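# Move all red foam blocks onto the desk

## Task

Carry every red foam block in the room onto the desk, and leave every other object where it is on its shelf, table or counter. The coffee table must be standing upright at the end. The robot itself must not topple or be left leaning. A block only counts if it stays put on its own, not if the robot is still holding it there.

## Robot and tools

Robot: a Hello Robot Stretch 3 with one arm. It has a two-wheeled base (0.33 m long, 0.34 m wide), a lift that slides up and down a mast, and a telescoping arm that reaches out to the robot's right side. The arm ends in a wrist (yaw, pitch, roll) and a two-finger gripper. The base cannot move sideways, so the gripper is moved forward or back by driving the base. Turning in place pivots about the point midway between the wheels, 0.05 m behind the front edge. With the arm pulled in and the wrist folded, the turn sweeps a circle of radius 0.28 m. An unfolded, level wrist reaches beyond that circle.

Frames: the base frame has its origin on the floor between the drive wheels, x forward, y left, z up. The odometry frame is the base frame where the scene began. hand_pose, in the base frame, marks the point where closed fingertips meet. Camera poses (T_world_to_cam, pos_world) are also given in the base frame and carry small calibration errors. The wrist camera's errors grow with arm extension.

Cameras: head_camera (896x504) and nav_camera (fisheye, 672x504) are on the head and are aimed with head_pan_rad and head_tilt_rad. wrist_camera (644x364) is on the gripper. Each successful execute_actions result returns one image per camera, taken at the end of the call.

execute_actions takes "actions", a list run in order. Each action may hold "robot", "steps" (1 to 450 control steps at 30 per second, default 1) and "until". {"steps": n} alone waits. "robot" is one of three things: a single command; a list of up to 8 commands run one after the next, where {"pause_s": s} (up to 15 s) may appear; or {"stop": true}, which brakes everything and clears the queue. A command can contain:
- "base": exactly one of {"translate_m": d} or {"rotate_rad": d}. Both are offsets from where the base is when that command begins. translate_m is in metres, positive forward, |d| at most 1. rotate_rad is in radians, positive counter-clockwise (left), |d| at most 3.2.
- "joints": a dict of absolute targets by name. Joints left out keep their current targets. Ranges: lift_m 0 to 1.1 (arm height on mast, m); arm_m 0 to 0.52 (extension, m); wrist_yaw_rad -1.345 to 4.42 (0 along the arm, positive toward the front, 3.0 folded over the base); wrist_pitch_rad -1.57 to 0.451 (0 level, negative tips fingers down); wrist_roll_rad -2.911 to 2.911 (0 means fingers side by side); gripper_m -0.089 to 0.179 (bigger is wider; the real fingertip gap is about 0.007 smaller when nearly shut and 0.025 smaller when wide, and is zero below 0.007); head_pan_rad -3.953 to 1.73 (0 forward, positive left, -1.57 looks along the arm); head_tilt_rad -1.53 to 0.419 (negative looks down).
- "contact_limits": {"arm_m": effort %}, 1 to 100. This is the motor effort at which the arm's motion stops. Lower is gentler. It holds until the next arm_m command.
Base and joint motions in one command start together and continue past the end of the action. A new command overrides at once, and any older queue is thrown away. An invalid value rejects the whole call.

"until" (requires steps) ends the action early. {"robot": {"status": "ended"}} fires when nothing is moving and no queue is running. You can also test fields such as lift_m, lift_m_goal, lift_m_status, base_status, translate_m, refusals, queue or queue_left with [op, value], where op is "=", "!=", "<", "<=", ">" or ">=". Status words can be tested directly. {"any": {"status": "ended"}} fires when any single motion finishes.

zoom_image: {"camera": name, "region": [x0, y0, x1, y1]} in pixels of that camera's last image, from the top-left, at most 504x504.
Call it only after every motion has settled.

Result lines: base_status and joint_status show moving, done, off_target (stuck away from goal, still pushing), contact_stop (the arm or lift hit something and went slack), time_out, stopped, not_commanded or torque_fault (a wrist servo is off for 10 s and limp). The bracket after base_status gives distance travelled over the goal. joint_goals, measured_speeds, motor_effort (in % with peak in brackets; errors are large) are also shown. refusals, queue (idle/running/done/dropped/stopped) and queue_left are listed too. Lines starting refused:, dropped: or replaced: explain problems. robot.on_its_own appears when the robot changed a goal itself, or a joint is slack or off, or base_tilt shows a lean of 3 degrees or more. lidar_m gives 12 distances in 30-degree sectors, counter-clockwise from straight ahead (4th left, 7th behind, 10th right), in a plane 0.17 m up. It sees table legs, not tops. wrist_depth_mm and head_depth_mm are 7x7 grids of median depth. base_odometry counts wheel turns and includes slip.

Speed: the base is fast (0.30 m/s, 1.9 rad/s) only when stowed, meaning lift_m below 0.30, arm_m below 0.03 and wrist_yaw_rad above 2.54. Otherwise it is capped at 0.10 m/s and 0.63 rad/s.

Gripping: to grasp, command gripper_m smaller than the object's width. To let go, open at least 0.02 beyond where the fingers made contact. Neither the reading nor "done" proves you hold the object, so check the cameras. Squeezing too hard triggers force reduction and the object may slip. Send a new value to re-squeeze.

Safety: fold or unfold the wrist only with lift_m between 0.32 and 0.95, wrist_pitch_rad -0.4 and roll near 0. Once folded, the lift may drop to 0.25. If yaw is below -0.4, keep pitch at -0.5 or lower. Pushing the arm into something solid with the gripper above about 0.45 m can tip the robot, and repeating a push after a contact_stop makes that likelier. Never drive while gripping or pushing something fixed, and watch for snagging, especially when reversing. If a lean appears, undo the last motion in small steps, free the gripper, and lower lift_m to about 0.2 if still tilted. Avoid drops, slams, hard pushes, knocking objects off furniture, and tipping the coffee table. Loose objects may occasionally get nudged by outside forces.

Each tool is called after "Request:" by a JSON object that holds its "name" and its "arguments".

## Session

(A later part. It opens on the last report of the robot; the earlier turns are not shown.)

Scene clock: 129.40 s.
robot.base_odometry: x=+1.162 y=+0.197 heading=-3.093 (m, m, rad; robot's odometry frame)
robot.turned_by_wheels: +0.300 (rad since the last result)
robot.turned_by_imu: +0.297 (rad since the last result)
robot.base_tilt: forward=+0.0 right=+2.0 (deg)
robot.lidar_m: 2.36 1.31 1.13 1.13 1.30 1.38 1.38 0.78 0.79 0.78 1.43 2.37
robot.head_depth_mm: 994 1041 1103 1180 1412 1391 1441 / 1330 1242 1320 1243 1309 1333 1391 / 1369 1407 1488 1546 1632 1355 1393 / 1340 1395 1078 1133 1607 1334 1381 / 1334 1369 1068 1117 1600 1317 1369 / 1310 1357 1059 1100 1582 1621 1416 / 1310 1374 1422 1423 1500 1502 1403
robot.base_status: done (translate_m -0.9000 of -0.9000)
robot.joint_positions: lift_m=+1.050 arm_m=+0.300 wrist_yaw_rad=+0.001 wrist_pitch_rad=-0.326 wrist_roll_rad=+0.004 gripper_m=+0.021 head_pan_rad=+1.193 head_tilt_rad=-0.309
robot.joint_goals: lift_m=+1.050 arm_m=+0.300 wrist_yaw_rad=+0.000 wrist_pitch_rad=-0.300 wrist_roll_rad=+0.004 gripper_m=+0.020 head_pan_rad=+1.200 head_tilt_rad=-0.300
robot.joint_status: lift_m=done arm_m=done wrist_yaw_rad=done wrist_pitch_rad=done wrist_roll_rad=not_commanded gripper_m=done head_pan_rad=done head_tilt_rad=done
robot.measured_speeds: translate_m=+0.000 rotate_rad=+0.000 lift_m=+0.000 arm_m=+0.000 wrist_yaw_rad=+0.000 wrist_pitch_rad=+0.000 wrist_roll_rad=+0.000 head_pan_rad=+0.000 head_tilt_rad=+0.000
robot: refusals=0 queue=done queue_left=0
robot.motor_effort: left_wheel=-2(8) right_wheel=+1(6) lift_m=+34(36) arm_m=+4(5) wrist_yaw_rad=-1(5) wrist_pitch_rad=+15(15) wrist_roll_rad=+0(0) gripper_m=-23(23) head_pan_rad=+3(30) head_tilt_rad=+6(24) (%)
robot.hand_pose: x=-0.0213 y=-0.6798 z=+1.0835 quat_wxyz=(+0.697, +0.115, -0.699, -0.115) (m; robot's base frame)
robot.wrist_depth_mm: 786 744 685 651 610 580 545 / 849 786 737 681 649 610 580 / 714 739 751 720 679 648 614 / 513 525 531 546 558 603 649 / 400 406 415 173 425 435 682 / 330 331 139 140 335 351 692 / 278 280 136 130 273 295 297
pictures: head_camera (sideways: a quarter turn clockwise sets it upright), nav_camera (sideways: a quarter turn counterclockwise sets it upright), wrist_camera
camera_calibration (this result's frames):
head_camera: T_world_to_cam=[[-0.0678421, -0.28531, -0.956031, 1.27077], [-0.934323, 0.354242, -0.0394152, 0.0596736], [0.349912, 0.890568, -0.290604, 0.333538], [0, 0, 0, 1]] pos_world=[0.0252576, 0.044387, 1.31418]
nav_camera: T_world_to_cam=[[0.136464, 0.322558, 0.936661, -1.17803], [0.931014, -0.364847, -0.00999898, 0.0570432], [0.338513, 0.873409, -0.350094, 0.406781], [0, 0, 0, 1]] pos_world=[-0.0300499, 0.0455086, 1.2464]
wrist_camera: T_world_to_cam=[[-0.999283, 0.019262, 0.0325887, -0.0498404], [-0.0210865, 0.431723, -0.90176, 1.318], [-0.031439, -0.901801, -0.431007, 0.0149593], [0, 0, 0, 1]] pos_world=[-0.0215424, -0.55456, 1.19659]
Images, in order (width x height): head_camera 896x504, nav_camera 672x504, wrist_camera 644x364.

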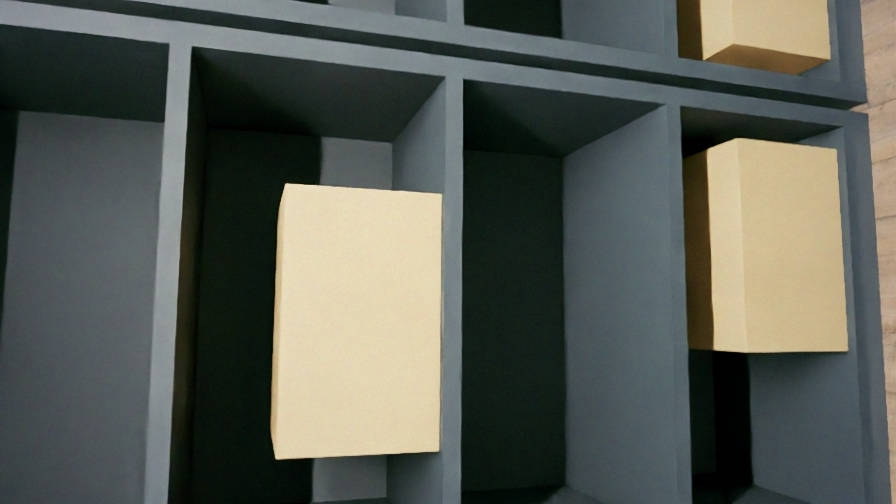

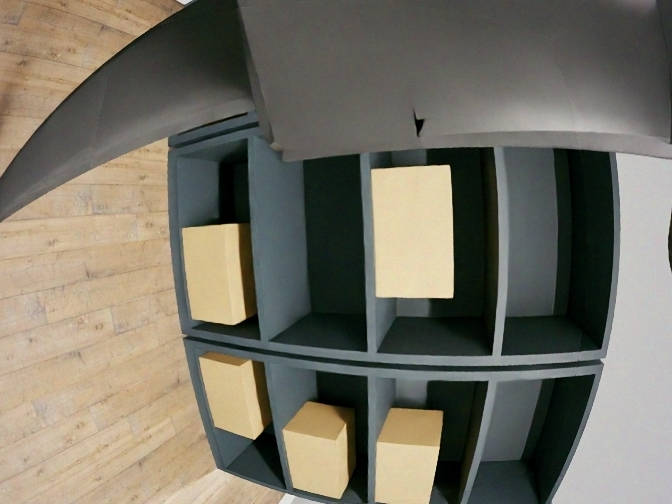

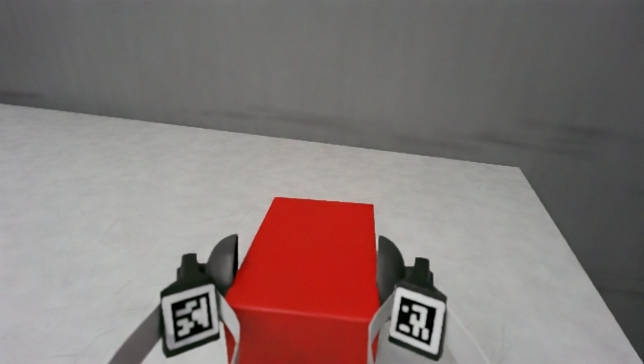

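Request:
{"name": "execute_actions", "arguments": {"actions": [{"robot":[{"joints":{"lift_m":0.958,"arm_m":0.36,"head_pan_rad":-1.57,"head_tilt_rad":-0.8}},{"joints":{"gripper_m":0.15}},{"joints":{"lift_m":1.03}},{"joints":{"arm_m":0}},{"base":{"translate_m":-0.45}},{"base":{"rotate_rad":-0.45}},{"joints":{"lift_m":0.62}}],"steps":450,"until":{"robot":{"status":"ended"}}},{"steps":450,"until":{"robot":{"status":"ended"}}}]}}

Scene clock: 150.30 s.
robot.base_odometry: x=+1.611 y=+0.218 heading=+2.740 (m, m, rad; robot's odometry frame)
robot.turned_by_wheels: -0.450 (rad since the last result)
robot.turned_by_imu: -0.460 (rad since the last result)
robot.base_tilt: forward=+0.2 right=+1.8 (deg)
robot.lidar_m: 1.83 2.20 1.39 1.22 1.25 1.05 0.94 0.94 0.98 0.55 0.55 0.81
robot.head_depth_mm: 1011 1165 1362 1213 1053 1319 1162 / 998 1147 1340 1204 1052 1284 1188 / 984 1127 1310 1198 1024 1280 1180 / 968 1101 1282 1190 990 1245 - / 955 1089 1264 1189 990 1251 1134 / 943 1073 1237 1466 1506 1300 1129 / 927 1053 1211 1432 1493 1291 1127
robot.base_status: done (rotate_rad -0.4499 of -0.4500)
robot.joint_positions: lift_m=+0.620 arm_m=+0.002 wrist_yaw_rad=+0.001 wrist_pitch_rad=-0.321 wrist_roll_rad=+0.004 gripper_m=+0.150 head_pan_rad=-1.563 head_tilt_rad=-0.790
robot.joint_goals: lift_m=+0.620 arm_m=+0.000 wrist_yaw_rad=+0.000 wrist_pitch_rad=-0.300 wrist_roll_rad=+0.004 gripper_m=+0.150 head_pan_rad=-1.570 head_tilt_rad=-0.800
robot.joint_status: lift_m=done arm_m=done wrist_yaw_rad=done wrist_pitch_rad=done wrist_roll_rad=not_commanded gripper_m=done head_pan_rad=done head_tilt_rad=done
robot.measured_speeds: translate_m=+0.000 rotate_rad=+0.000 lift_m=+0.000 arm_m=+0.000 wrist_yaw_rad=+0.000 wrist_pitch_rad=+0.000 wrist_roll_rad=+0.000 head_pan_rad=+0.000 head_tilt_rad=+0.000
robot: refusals=0 queue=done queue_left=0
robot.motor_effort: left_wheel=+1(5) right_wheel=-2(6) lift_m=+18(36) arm_m=-2(3) wrist_yaw_rad=+0(1) wrist_pitch_rad=+12(15) wrist_roll_rad=+0(0) gripper_m=-1(97) head_pan_rad=-3(30) head_tilt_rad=-5(35) (%)
robot.hand_pose: x=-0.0213 y=-0.3820 z=+0.6553 quat_wxyz=(+0.697, +0.113, -0.699, -0.113) (m; robot's base frame)
robot.wrist_depth_mm: 706 728 762 813 839 904 844 / 747 774 817 859 916 967 835 / 771 816 857 921 946 - 869 / 840 865 696 721 736 743 782 / 863 929 516 524 563 569 579 / 924 - 439 444 456 495 517 / - 818 406 683 702 - 746
pictures: head_camera (sideways: a quarter turn clockwise sets it upright), nav_camera (sideways: a quarter turn counterclockwise sets it upright), wrist_camera
camera_calibration (this result's frames):
head_camera: T_world_to_cam=[[-0.0475695, 0.699035, -0.713503, 0.954373], [0.99883, 0.0395035, -0.0278899, 0.0328553], [0.00868982, -0.713995, -0.700097, 0.868418], [0, 0, 0, 1]] pos_world=[0.00503587, -0.0483923, 1.28984]
nav_camera: T_world_to_cam=[[-0.00213666, -0.743603, 0.668618, -0.827711], [-0.999918, -0.00683992, -0.0108024, 0.0698613], [0.012606, -0.668587, -0.743527, 0.920627], [0, 0, 0, 1]] pos_world=[0.0564816, 0.000508671, 1.23869]
wrist_camera: T_world_to_cam=[[-0.99928, 0.0195648, 0.0325059, -0.0414917], [-0.0210103, 0.42804, -0.903516, 0.803096], [-0.0315909, -0.903548, -0.427321, 0.095833], [0, 0, 0, 1]] pos_world=[-0.0215611, -0.256356, 0.76791]
Images, in order (width x height): head_camera 896x504, nav_camera 672x504, wrist_camera 644x364.

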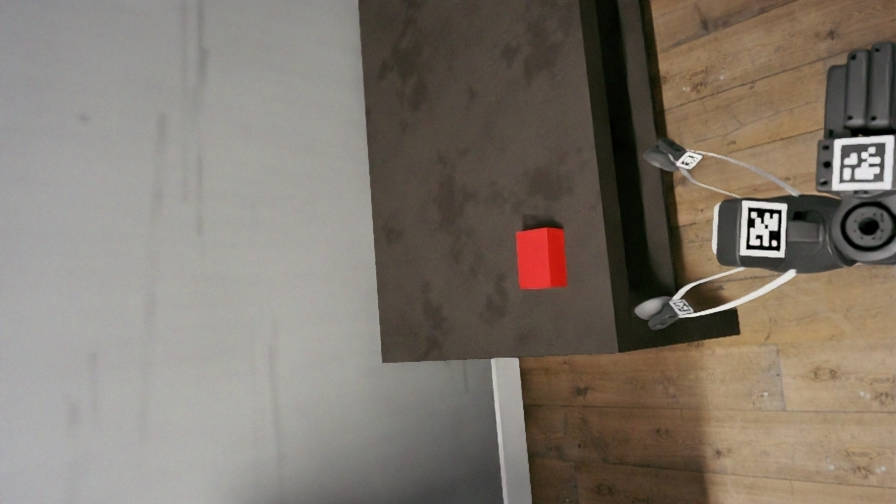

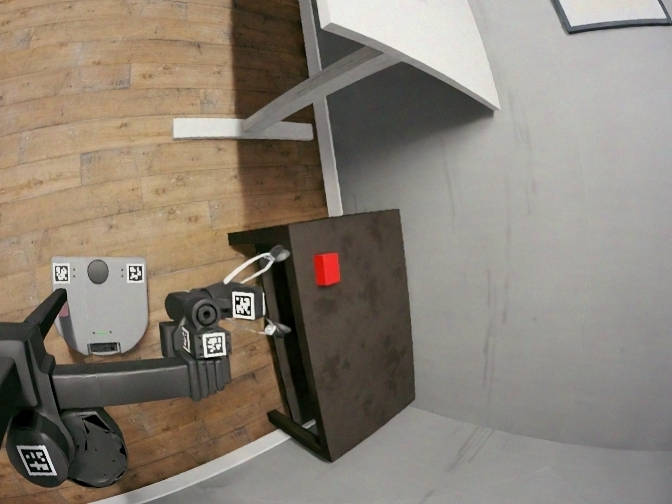

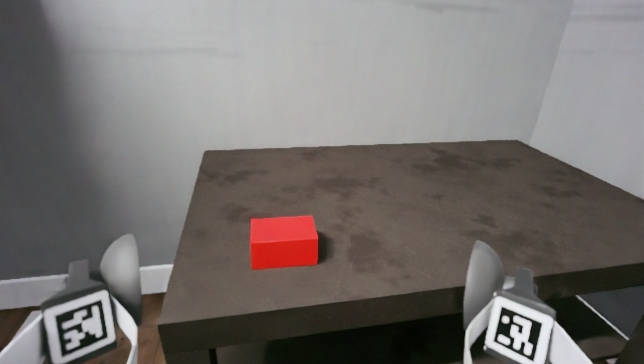

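Grip across the 9 cm length.

Request:
{"name": "execute_actions", "arguments": {"actions": [{"robot":[{"joints":{"lift_m":0.45,"gripper_m":0.179},"base":{"translate_m":0.04}},{"joints":{"arm_m":0.29}}],"steps":450,"until":{"robot":{"status":"ended"}}}]}}

Scene clock: 156.23 s.
robot.base_odometry: x=+1.574 y=+0.234 heading=+2.740 (m, m, rad; robot's odometry frame)
robot.turned_by_wheels: +0.000 (rad since the last result)
robot.turned_by_imu: +0.000 (rad since the last result)
robot.base_tilt: forward=+0.2 right=+1.9 (deg)
robot.lidar_m: 1.79 2.77 1.40 1.23 1.24 1.10 0.98 0.98 1.03 0.54 0.78 0.80
robot.head_depth_mm: 1005 1158 1358 1210 1057 1294 1149 / 991 1136 1326 1203 1050 1293 1147 / 979 1122 1302 1196 1025 1273 1141 / 964 1100 1272 1190 1001 1274 1138 / 947 1083 1255 1249 1063 1246 1132 / 935 1062 1220 1456 1510 1299 1127 / 922 1044 1208 1426 1503 1291 1124
robot.base_status: done (translate_m +0.0400 of +0.0400)
robot.joint_positions: lift_m=+0.450 arm_m=+0.290 wrist_yaw_rad=+0.001 wrist_pitch_rad=-0.321 wrist_roll_rad=+0.004 gripper_m=+0.179 head_pan_rad=-1.563 head_tilt_rad=-0.790
robot.joint_goals: lift_m=+0.450 arm_m=+0.290 wrist_yaw_rad=+0.000 wrist_pitch_rad=-0.300 wrist_roll_rad=+0.004 gripper_m=+0.179 head_pan_rad=-1.570 head_tilt_rad=-0.800
robot.joint_status: lift_m=done arm_m=done wrist_yaw_rad=done wrist_pitch_rad=done wrist_roll_rad=not_commanded gripper_m=done head_pan_rad=done head_tilt_rad=done
robot.measured_speeds: translate_m=+0.000 rotate_rad=+0.000 lift_m=+0.000 arm_m=+0.000 wrist_yaw_rad=+0.000 wrist_pitch_rad=+0.000 wrist_roll_rad=+0.000 head_pan_rad=+0.000 head_tilt_rad=+0.000
robot: refusals=0 queue=done queue_left=0
robot.motor_effort: left_wheel=+1(3) right_wheel=-2(5) lift_m=+17(17) arm_m=+4(5) wrist_yaw_rad=-1(0) wrist_pitch_rad=+12(12) wrist_roll_rad=+0(0) gripper_m=-1(96) head_pan_rad=-3(3) head_tilt_rad=-5(4) (%)
robot.hand_pose: x=-0.0213 y=-0.6702 z=+0.4854 quat_wxyz=(+0.697, +0.113, -0.699, -0.113) (m; robot's base frame)
robot.wrist_depth_mm: 475 498 521 541 574 608 638 / 504 521 550 583 609 651 687 / 531 546 458 479 492 509 529 / 560 318 323 331 338 344 354 / 600 244 236 174 258 263 265 / - 200 145 141 149 214 214 / - 168 126 131 141 175 184
pictures: head_camera (sideways: a quarter turn clockwise sets it upright), nav_camera (sideways: a quarter turn counterclockwise sets it upright), wrist_camera
camera_calibration (this result's frames):
head_camera: T_world_to_cam=[[-0.0475581, 0.699036, -0.713503, 0.954373], [0.998831, 0.0394872, -0.0278899, 0.0328553], [0.00867816, -0.713995, -0.700097, 0.868418], [0, 0, 0, 1]] pos_world=[0.00503508, -0.0483923, 1.28984]
nav_camera: T_world_to_cam=[[-0.0021488, -0.743603, 0.668618, -0.827711], [-0.999918, -0.00682359, -0.0108024, 0.0698613], [0.0125951, -0.668587, -0.743528, 0.920627], [0, 0, 0, 1]] pos_world=[0.0564816, 0.000507871, 1.23869]
wrist_camera: T_world_to_cam=[[-0.99928, 0.0195843, 0.0325012, -0.030316], [-0.0210048, 0.427834, -0.903613, 0.772803], [-0.0316018, -0.903645, -0.427115, -0.237356], [0, 0, 0, 1]] pos_world=[-0.0215624, -0.544524, 0.597922]
Images, in order (width x height): head_camera 896x504, nav_camera 672x504, wrist_camera 644x364.

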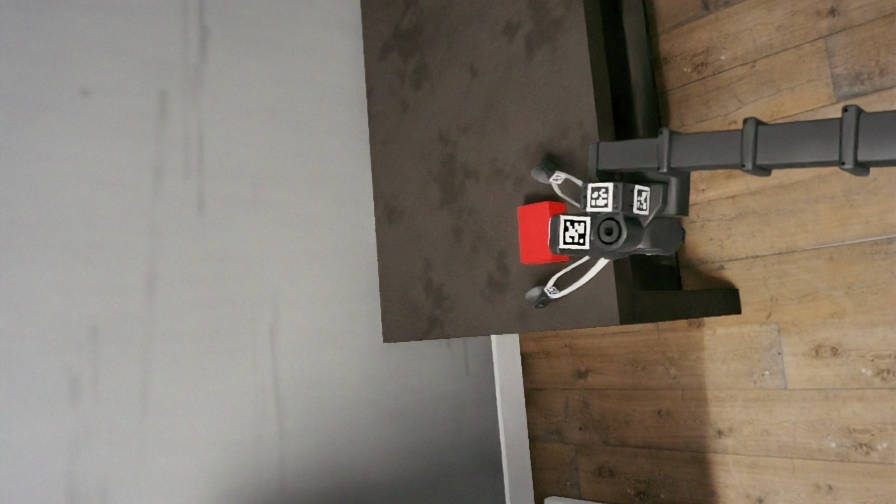

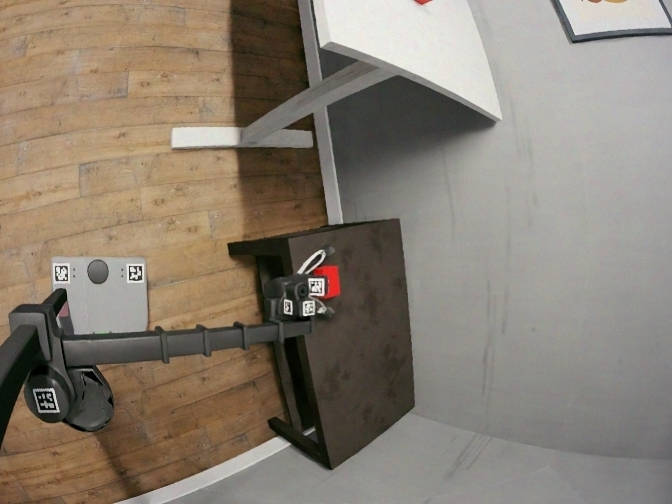

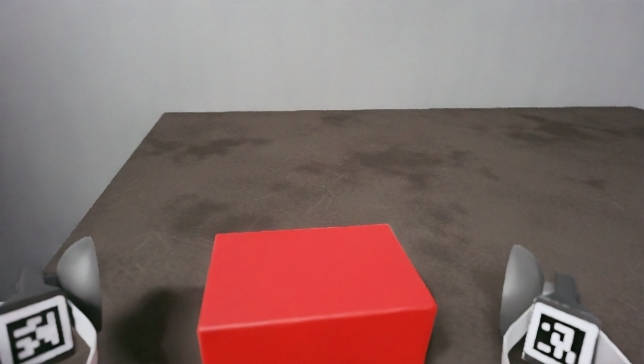

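Request:
{"name": "execute_actions", "arguments": {"actions": [{"robot":[{"joints":{"gripper_m":0.05}},{"joints":{"lift_m":1.07,"head_pan_rad":-1.2,"head_tilt_rad":-0.5}},{"joints":{"arm_m":0.51},"base":{"rotate_rad":0.75}}],"steps":450,"until":{"robot":{"status":"ended"}}}]}}

Scene clock: 167.20 s.
robot.base_odometry: x=+1.574 y=+0.234 heading=-2.793 (m, m, rad; robot's odometry frame)
robot.turned_by_wheels: +0.750 (rad since the last result)
robot.turned_by_imu: +0.759 (rad since the last result)
robot.base_tilt: forward=+0.2 right=+2.1 (deg)
robot.lidar_m: 1.72 1.31 1.23 1.31 1.01 0.98 1.01 1.15 0.54 0.78 1.64 2.76
robot.head_depth_mm: 1122 1211 1213 758 875 1459 1310 / 1243 1343 1198 752 594 1449 1178 / 1415 1514 1187 744 567 1574 1300 / 1599 1739 1170 737 1792 1573 1299 / 1855 1969 1154 776 1993 1569 1293 / 2166 2356 1143 1955 1968 1560 1288 / 2374 2531 1231 2654 1942 1547 1283
robot.base_status: done (rotate_rad +0.7499 of +0.7500)
robot.joint_positions: lift_m=+1.070 arm_m=+0.510 wrist_yaw_rad=+0.001 wrist_pitch_rad=-0.321 wrist_roll_rad=+0.004 gripper_m=+0.054 head_pan_rad=-1.207 head_tilt_rad=-0.507
robot.joint_goals: lift_m=+1.070 arm_m=+0.510 wrist_yaw_rad=+0.000 wrist_pitch_rad=-0.300 wrist_roll_rad=+0.004 gripper_m=+0.053 head_pan_rad=-1.200 head_tilt_rad=-0.500
robot.joint_status: lift_m=done arm_m=done wrist_yaw_rad=done wrist_pitch_rad=done wrist_roll_rad=not_commanded gripper_m=done head_pan_rad=done head_tilt_rad=done
robot.measured_speeds: translate_m=+0.000 rotate_rad=+0.000 lift_m=+0.000 arm_m=+0.000 wrist_yaw_rad=+0.000 wrist_pitch_rad=+0.000 wrist_roll_rad=+0.000 head_pan_rad=+0.000 head_tilt_rad=+0.000
robot: refusals=0 queue=done queue_left=0
robot.motor_effort: left_wheel=-1(6) right_wheel=+1(6) lift_m=+35(37) arm_m=+4(4) wrist_yaw_rad=+0(0) wrist_pitch_rad=+12(12) wrist_roll_rad=+1(0) gripper_m=-23(100) head_pan_rad=+3(23) head_tilt_rad=+4(28) (%)
robot.hand_pose: x=-0.0214 y=-0.8902 z=+1.1045 quat_wxyz=(+0.697, +0.113, -0.699, -0.113) (m; robot's base frame)
robot.wrist_depth_mm: 847 675 565 482 424 377 339 / 936 733 610 510 449 398 353 / 787 761 649 548 469 411 368 / 562 570 586 564 497 430 381 / 433 442 299 174 480 455 400 / 354 364 139 141 143 380 411 / 301 - 126 130 138 324 432
pictures: head_camera (sideways: a quarter turn clockwise sets it upright), nav_camera (sideways: a quarter turn counterclockwise sets it upright), wrist_camera
camera_calibration (this result's frames):
head_camera: T_world_to_cam=[[-0.207559, 0.426517, -0.880342, 1.17285], [0.925588, 0.376852, -0.0356459, 0.0434112], [0.316555, -0.822233, -0.472997, 0.571099], [0, 0, 0, 1]] pos_world=[0.0224707, -0.0470236, 1.30419]
nav_camera: T_world_to_cam=[[0.180347, -0.495685, 0.849571, -1.06469], [-0.933691, -0.357922, -0.0106271, 0.069233], [0.309348, -0.791321, -0.527366, 0.637635], [0, 0, 0, 1]] pos_world=[0.0594038, 0.00160471, 1.24153]
wrist_camera: T_world_to_cam=[[-0.999275, 0.0198392, 0.0325003, -0.0459624], [-0.0208982, 0.427745, -0.903658, 1.42639], [-0.0318297, -0.903682, -0.42702, -0.171849], [0, 0, 0, 1]] pos_world=[-0.0215901, -0.764517, 1.21708]
Images, in order (width x height): head_camera 896x504, nav_camera 672x504, wrist_camera 644x364.

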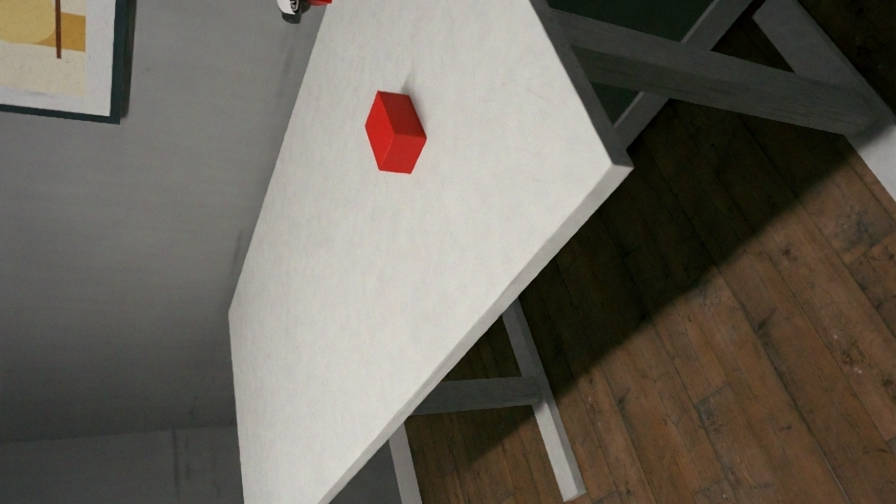

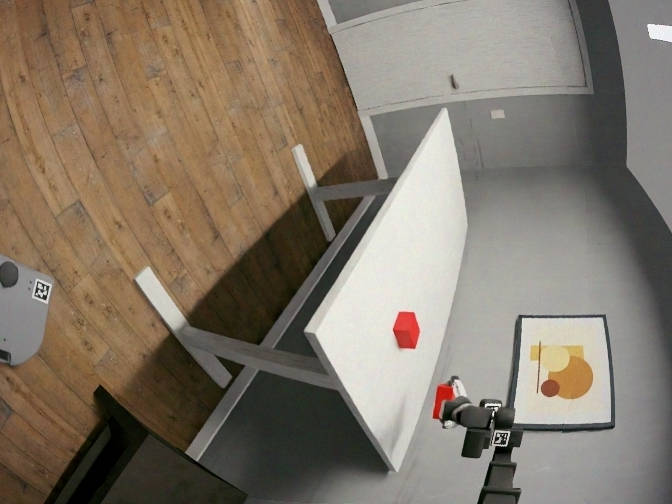

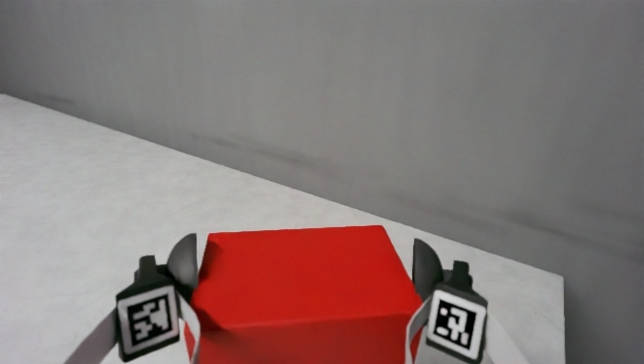

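Place, and check the third shelf and the coffee table's lower shelf.

Request:
{"name": "execute_actions", "arguments": {"actions": [{"robot":[{"joints":{"lift_m":0.96,"head_pan_rad":1.05,"head_tilt_rad":-0.4}},{"joints":{"gripper_m":0.15}},{"joints":{"lift_m":1.04}}],"steps":450,"until":{"robot":{"status":"ended"}}}]}}

Request:
{"name": "execute_actions", "arguments": {"actions": [{"robot":[{"joints":{"arm_m":0},"base":{"rotate_rad":-0.9}},{"joints":{"lift_m":0.2,"wrist_pitch_rad":0,"head_pan_rad":-1}}],"steps":450,"until":{"robot":{"status":"ended"}}}]}}

Scene clock: 172.17 s.
robot.base_odometry: x=+1.574 y=+0.234 heading=-2.793 (m, m, rad; robot's odometry frame)
robot.turned_by_wheels: +0.000 (rad since the last result)
robot.turned_by_imu: +0.000 (rad since the last result)
robot.base_tilt: forward=+0.0 right=+2.0 (deg)
robot.lidar_m: 1.72 1.30 1.23 1.31 1.01 0.98 1.01 1.15 0.54 0.78 1.64 2.76
robot.head_depth_mm: 1366 1464 1180 1714 1528 1524 1407 / 1377 1470 1200 1718 1567 1564 1404 / 1378 1513 1579 1726 1584 1637 1399 / 1048 1124 1215 1306 1416 1565 1388 / 1396 1515 1594 1746 1526 1571 1376 / 1393 1497 1340 1593 1518 1555 1371 / 1412 1489 1227 1359 1505 1566 1365
robot.base_status: done (rotate_rad +0.7499 of +0.7500)
robot.joint_positions: lift_m=+1.040 arm_m=+0.510 wrist_yaw_rad=+0.001 wrist_pitch_rad=-0.321 wrist_roll_rad=+0.004 gripper_m=+0.150 head_pan_rad=+1.043 head_tilt_rad=-0.409
robot.joint_goals: lift_m=+1.040 arm_m=+0.510 wrist_yaw_rad=+0.000 wrist_pitch_rad=-0.300 wrist_roll_rad=+0.004 gripper_m=+0.150 head_pan_rad=+1.050 head_tilt_rad=-0.400
robot.joint_status: lift_m=done arm_m=done wrist_yaw_rad=done wrist_pitch_rad=done wrist_roll_rad=not_commanded gripper_m=done head_pan_rad=done head_tilt_rad=done
robot.measured_speeds: translate_m=+0.000 rotate_rad=+0.000 lift_m=+0.000 arm_m=+0.000 wrist_yaw_rad=+0.000 wrist_pitch_rad=+0.000 wrist_roll_rad=+0.000 head_pan_rad=+0.000 head_tilt_rad=+0.000
robot: refusals=0 queue=done queue_left=0
robot.motor_effort: left_wheel=-1(1) right_wheel=+3(1) lift_m=+35(35) arm_m=+4(4) wrist_yaw_rad=+0(0) wrist_pitch_rad=+12(12) wrist_roll_rad=+0(0) gripper_m=+0(99) head_pan_rad=+2(30) head_tilt_rad=+6(20) (%)
robot.hand_pose: x=-0.0214 y=-0.8902 z=+1.0745 quat_wxyz=(+0.697, +0.113, -0.699, -0.113) (m; robot's base frame)
robot.wrist_depth_mm: 837 680 572 482 423 379 340 / 925 744 605 515 447 392 353 / 695 704 640 544 465 412 367 / 498 507 521 531 492 432 383 / 387 394 398 403 411 431 403 / 326 323 323 329 333 364 406 / - 266 274 275 280 - 432
pictures: head_camera (sideways: a quarter turn clockwise sets it upright), nav_camera (sideways: a quarter turn counterclockwise sets it upright), wrist_camera
camera_calibration (this result's frames):
head_camera: T_world_to_cam=[[-0.156822, -0.352556, -0.922557, 1.22762], [-0.872671, 0.48685, -0.0377079, 0.0570699], [0.462441, 0.799175, -0.384014, 0.454418], [0, 0, 0, 1]] pos_world=[0.032179, 0.0418589, 1.3092]
nav_camera: T_world_to_cam=[[0.229132, 0.377195, 0.897342, -1.12729], [0.865371, -0.501024, -0.0103649, 0.0579187], [0.44568, 0.778909, -0.441214, 0.524704], [0, 0, 0, 1]] pos_world=[-0.0256736, 0.0455287, 1.24367]
wrist_camera: T_world_to_cam=[[-0.999275, 0.0198408, 0.0325004, -0.0449866], [-0.0208971, 0.427757, -0.903652, 1.39929], [-0.0318314, -0.903676, -0.427032, -0.184643], [0, 0, 0, 1]] pos_world=[-0.0215903, -0.76452, 1.18708]
Images, in order (width x height): head_camera 896x504, nav_camera 672x504, wrist_camera 644x364.

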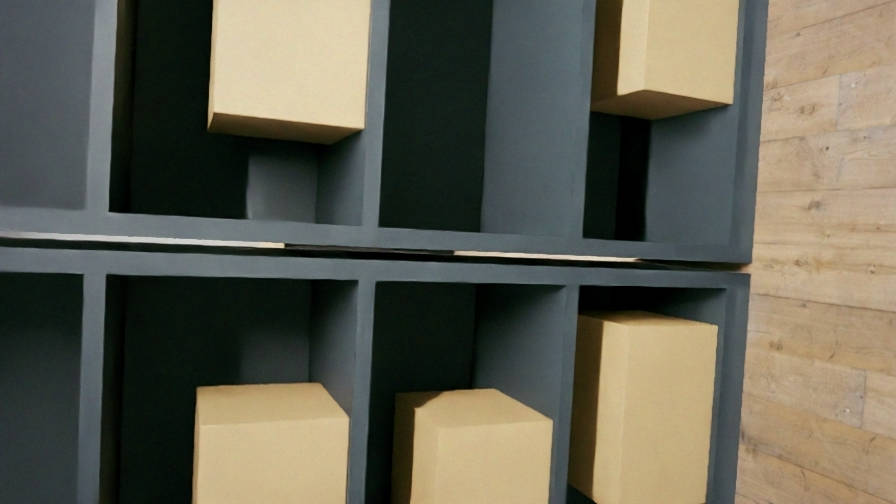

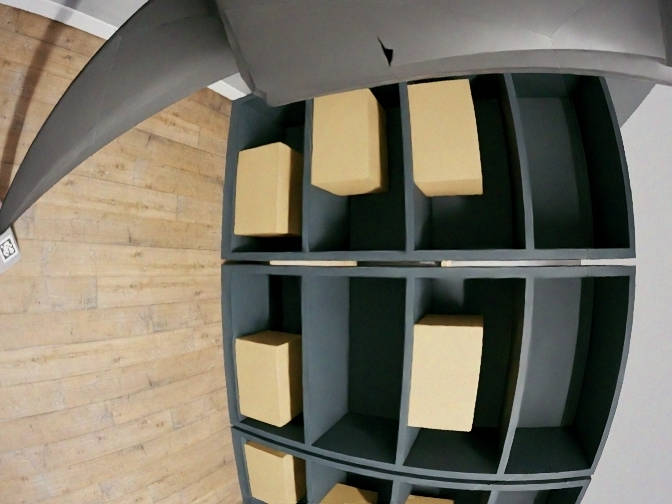

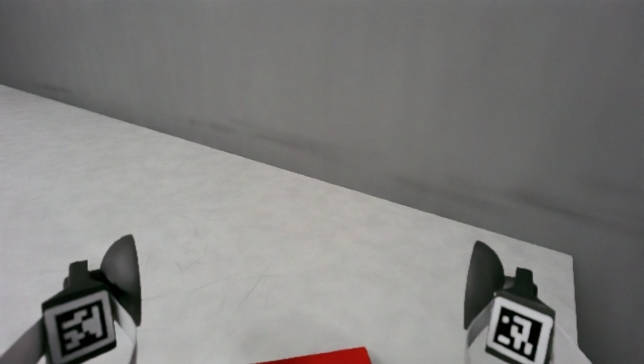

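Scene clock: 185.30 s.
robot.base_odometry: x=+1.574 y=+0.234 heading=+2.590 (m, m, rad; robot's odometry frame)
robot.turned_by_wheels: -0.900 (rad since the last result)
robot.turned_by_imu: -0.914 (rad since the last result)
robot.base_tilt: forward=+0.2 right=+1.8 (deg)
robot.lidar_m: 1.79 2.76 1.50 1.30 1.31 1.20 0.99 0.98 1.01 0.55 0.54 0.78
robot.head_depth_mm: 894 954 1020 1088 1173 1154 924 / 917 977 1048 1121 1217 1195 922 / 937 1005 1077 1154 1253 1366 1404 / 963 1028 1105 1190 1294 1425 1395 / 984 1058 1142 1058 1336 1473 1381 / 1007 1079 1175 853 1359 1470 1255 / 1025 1119 1212 838 641 943 1327
robot.base_status: done (rotate_rad -0.8999 of -0.9000)
robot.joint_positions: lift_m=+0.200 arm_m=+0.002 wrist_yaw_rad=+0.000 wrist_pitch_rad=-0.024 wrist_roll_rad=+0.004 gripper_m=+0.150 head_pan_rad=-0.993 head_tilt_rad=-0.408
robot.joint_goals: lift_m=+0.200 arm_m=+0.000 wrist_yaw_rad=+0.000 wrist_pitch_rad=+0.000 wrist_roll_rad=+0.004 gripper_m=+0.150 head_pan_rad=-1.000 head_tilt_rad=-0.400
robot.joint_status: lift_m=done arm_m=done wrist_yaw_rad=done wrist_pitch_rad=done wrist_roll_rad=not_commanded gripper_m=done head_pan_rad=done head_tilt_rad=done
robot.measured_speeds: translate_m=+0.000 rotate_rad=+0.000 lift_m=+0.000 arm_m=+0.000 wrist_yaw_rad=+0.000 wrist_pitch_rad=+0.000 wrist_roll_rad=+0.000 head_pan_rad=+0.000 head_tilt_rad=+0.000
robot: refusals=0 queue=done queue_left=0
robot.motor_effort: left_wheel=+0(4) right_wheel=-2(7) lift_m=+18(35) arm_m=-2(3) wrist_yaw_rad=+0(0) wrist_pitch_rad=+14(13) wrist_roll_rad=+0(0) gripper_m=-1(1) head_pan_rad=-3(34) head_tilt_rad=+5(4) (%)
robot.hand_pose: x=-0.0215 y=-0.4021 z=+0.3088 quat_wxyz=(+0.706, +0.009, -0.708, -0.009) (m; robot's base frame)
robot.wrist_depth_mm: 465 724 807 892 - - 762 / 257 275 296 328 365 425 726 / 264 705 838 908 - 917 736 / 269 725 864 946 - - 780 / 276 651 730 747 760 784 737 / 729 491 496 498 520 599 628 / - 367 412 574 631 - 629
pictures: head_camera (sideways: a quarter turn clockwise sets it upright), nav_camera (sideways: a quarter turn counterclockwise sets it upright), wrist_camera
camera_calibration (this result's frames):
head_camera: T_world_to_cam=[[-0.24469, 0.298004, -0.92267, 1.2283], [0.826414, 0.561799, -0.0377136, 0.0467128], [0.507116, -0.771736, -0.383741, 0.45379], [0, 0, 0, 1]] pos_world=[0.0318244, -0.0420752, 1.30921]
nav_camera: T_world_to_cam=[[0.234302, -0.373692, 0.897472, -1.12749], [-0.835803, -0.548931, -0.0103639, 0.0682946], [0.496523, -0.747682, -0.440949, 0.524049], [0, 0, 0, 1]] pos_world=[0.0610509, 0.00797681, 1.24368]
wrist_camera: T_world_to_cam=[[-0.999267, 0.0288541, 0.0251421, -0.0239803], [-0.0207112, 0.144723, -0.989255, 0.411193], [-0.0321828, -0.989051, -0.14402, -0.192267], [0, 0, 0, 1]] pos_world=[-0.0216341, -0.248979, 0.379688]
Images, in order (width x height): head_camera 896x504, nav_camera 672x504, wrist_camera 644x364.

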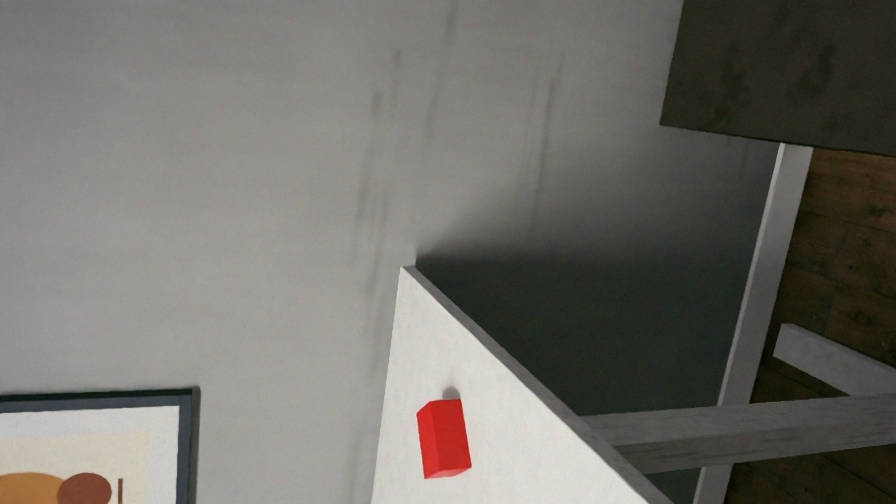

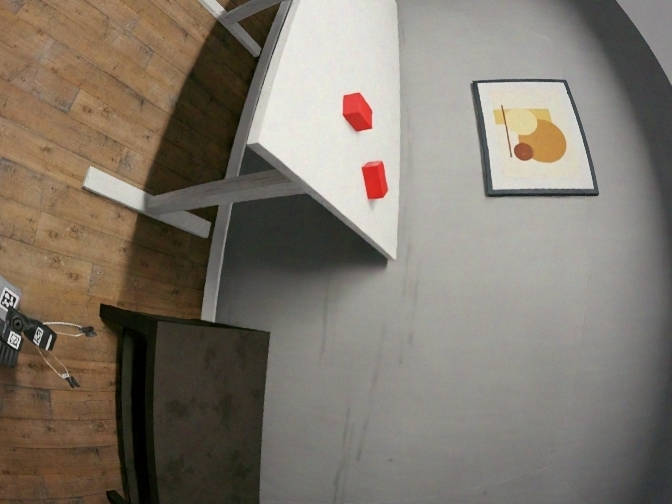

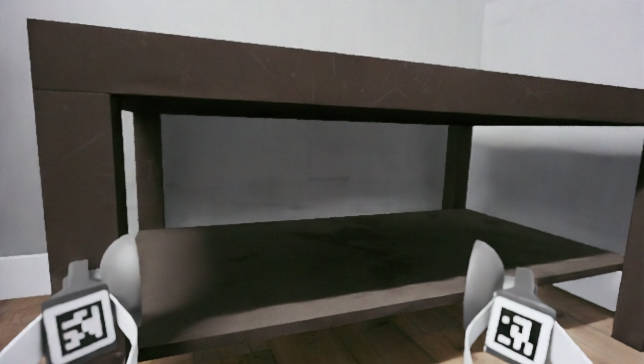

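Request:
{"name": "finished_scene", "arguments": {"scene": 1}}

The scene is finished: the task was done.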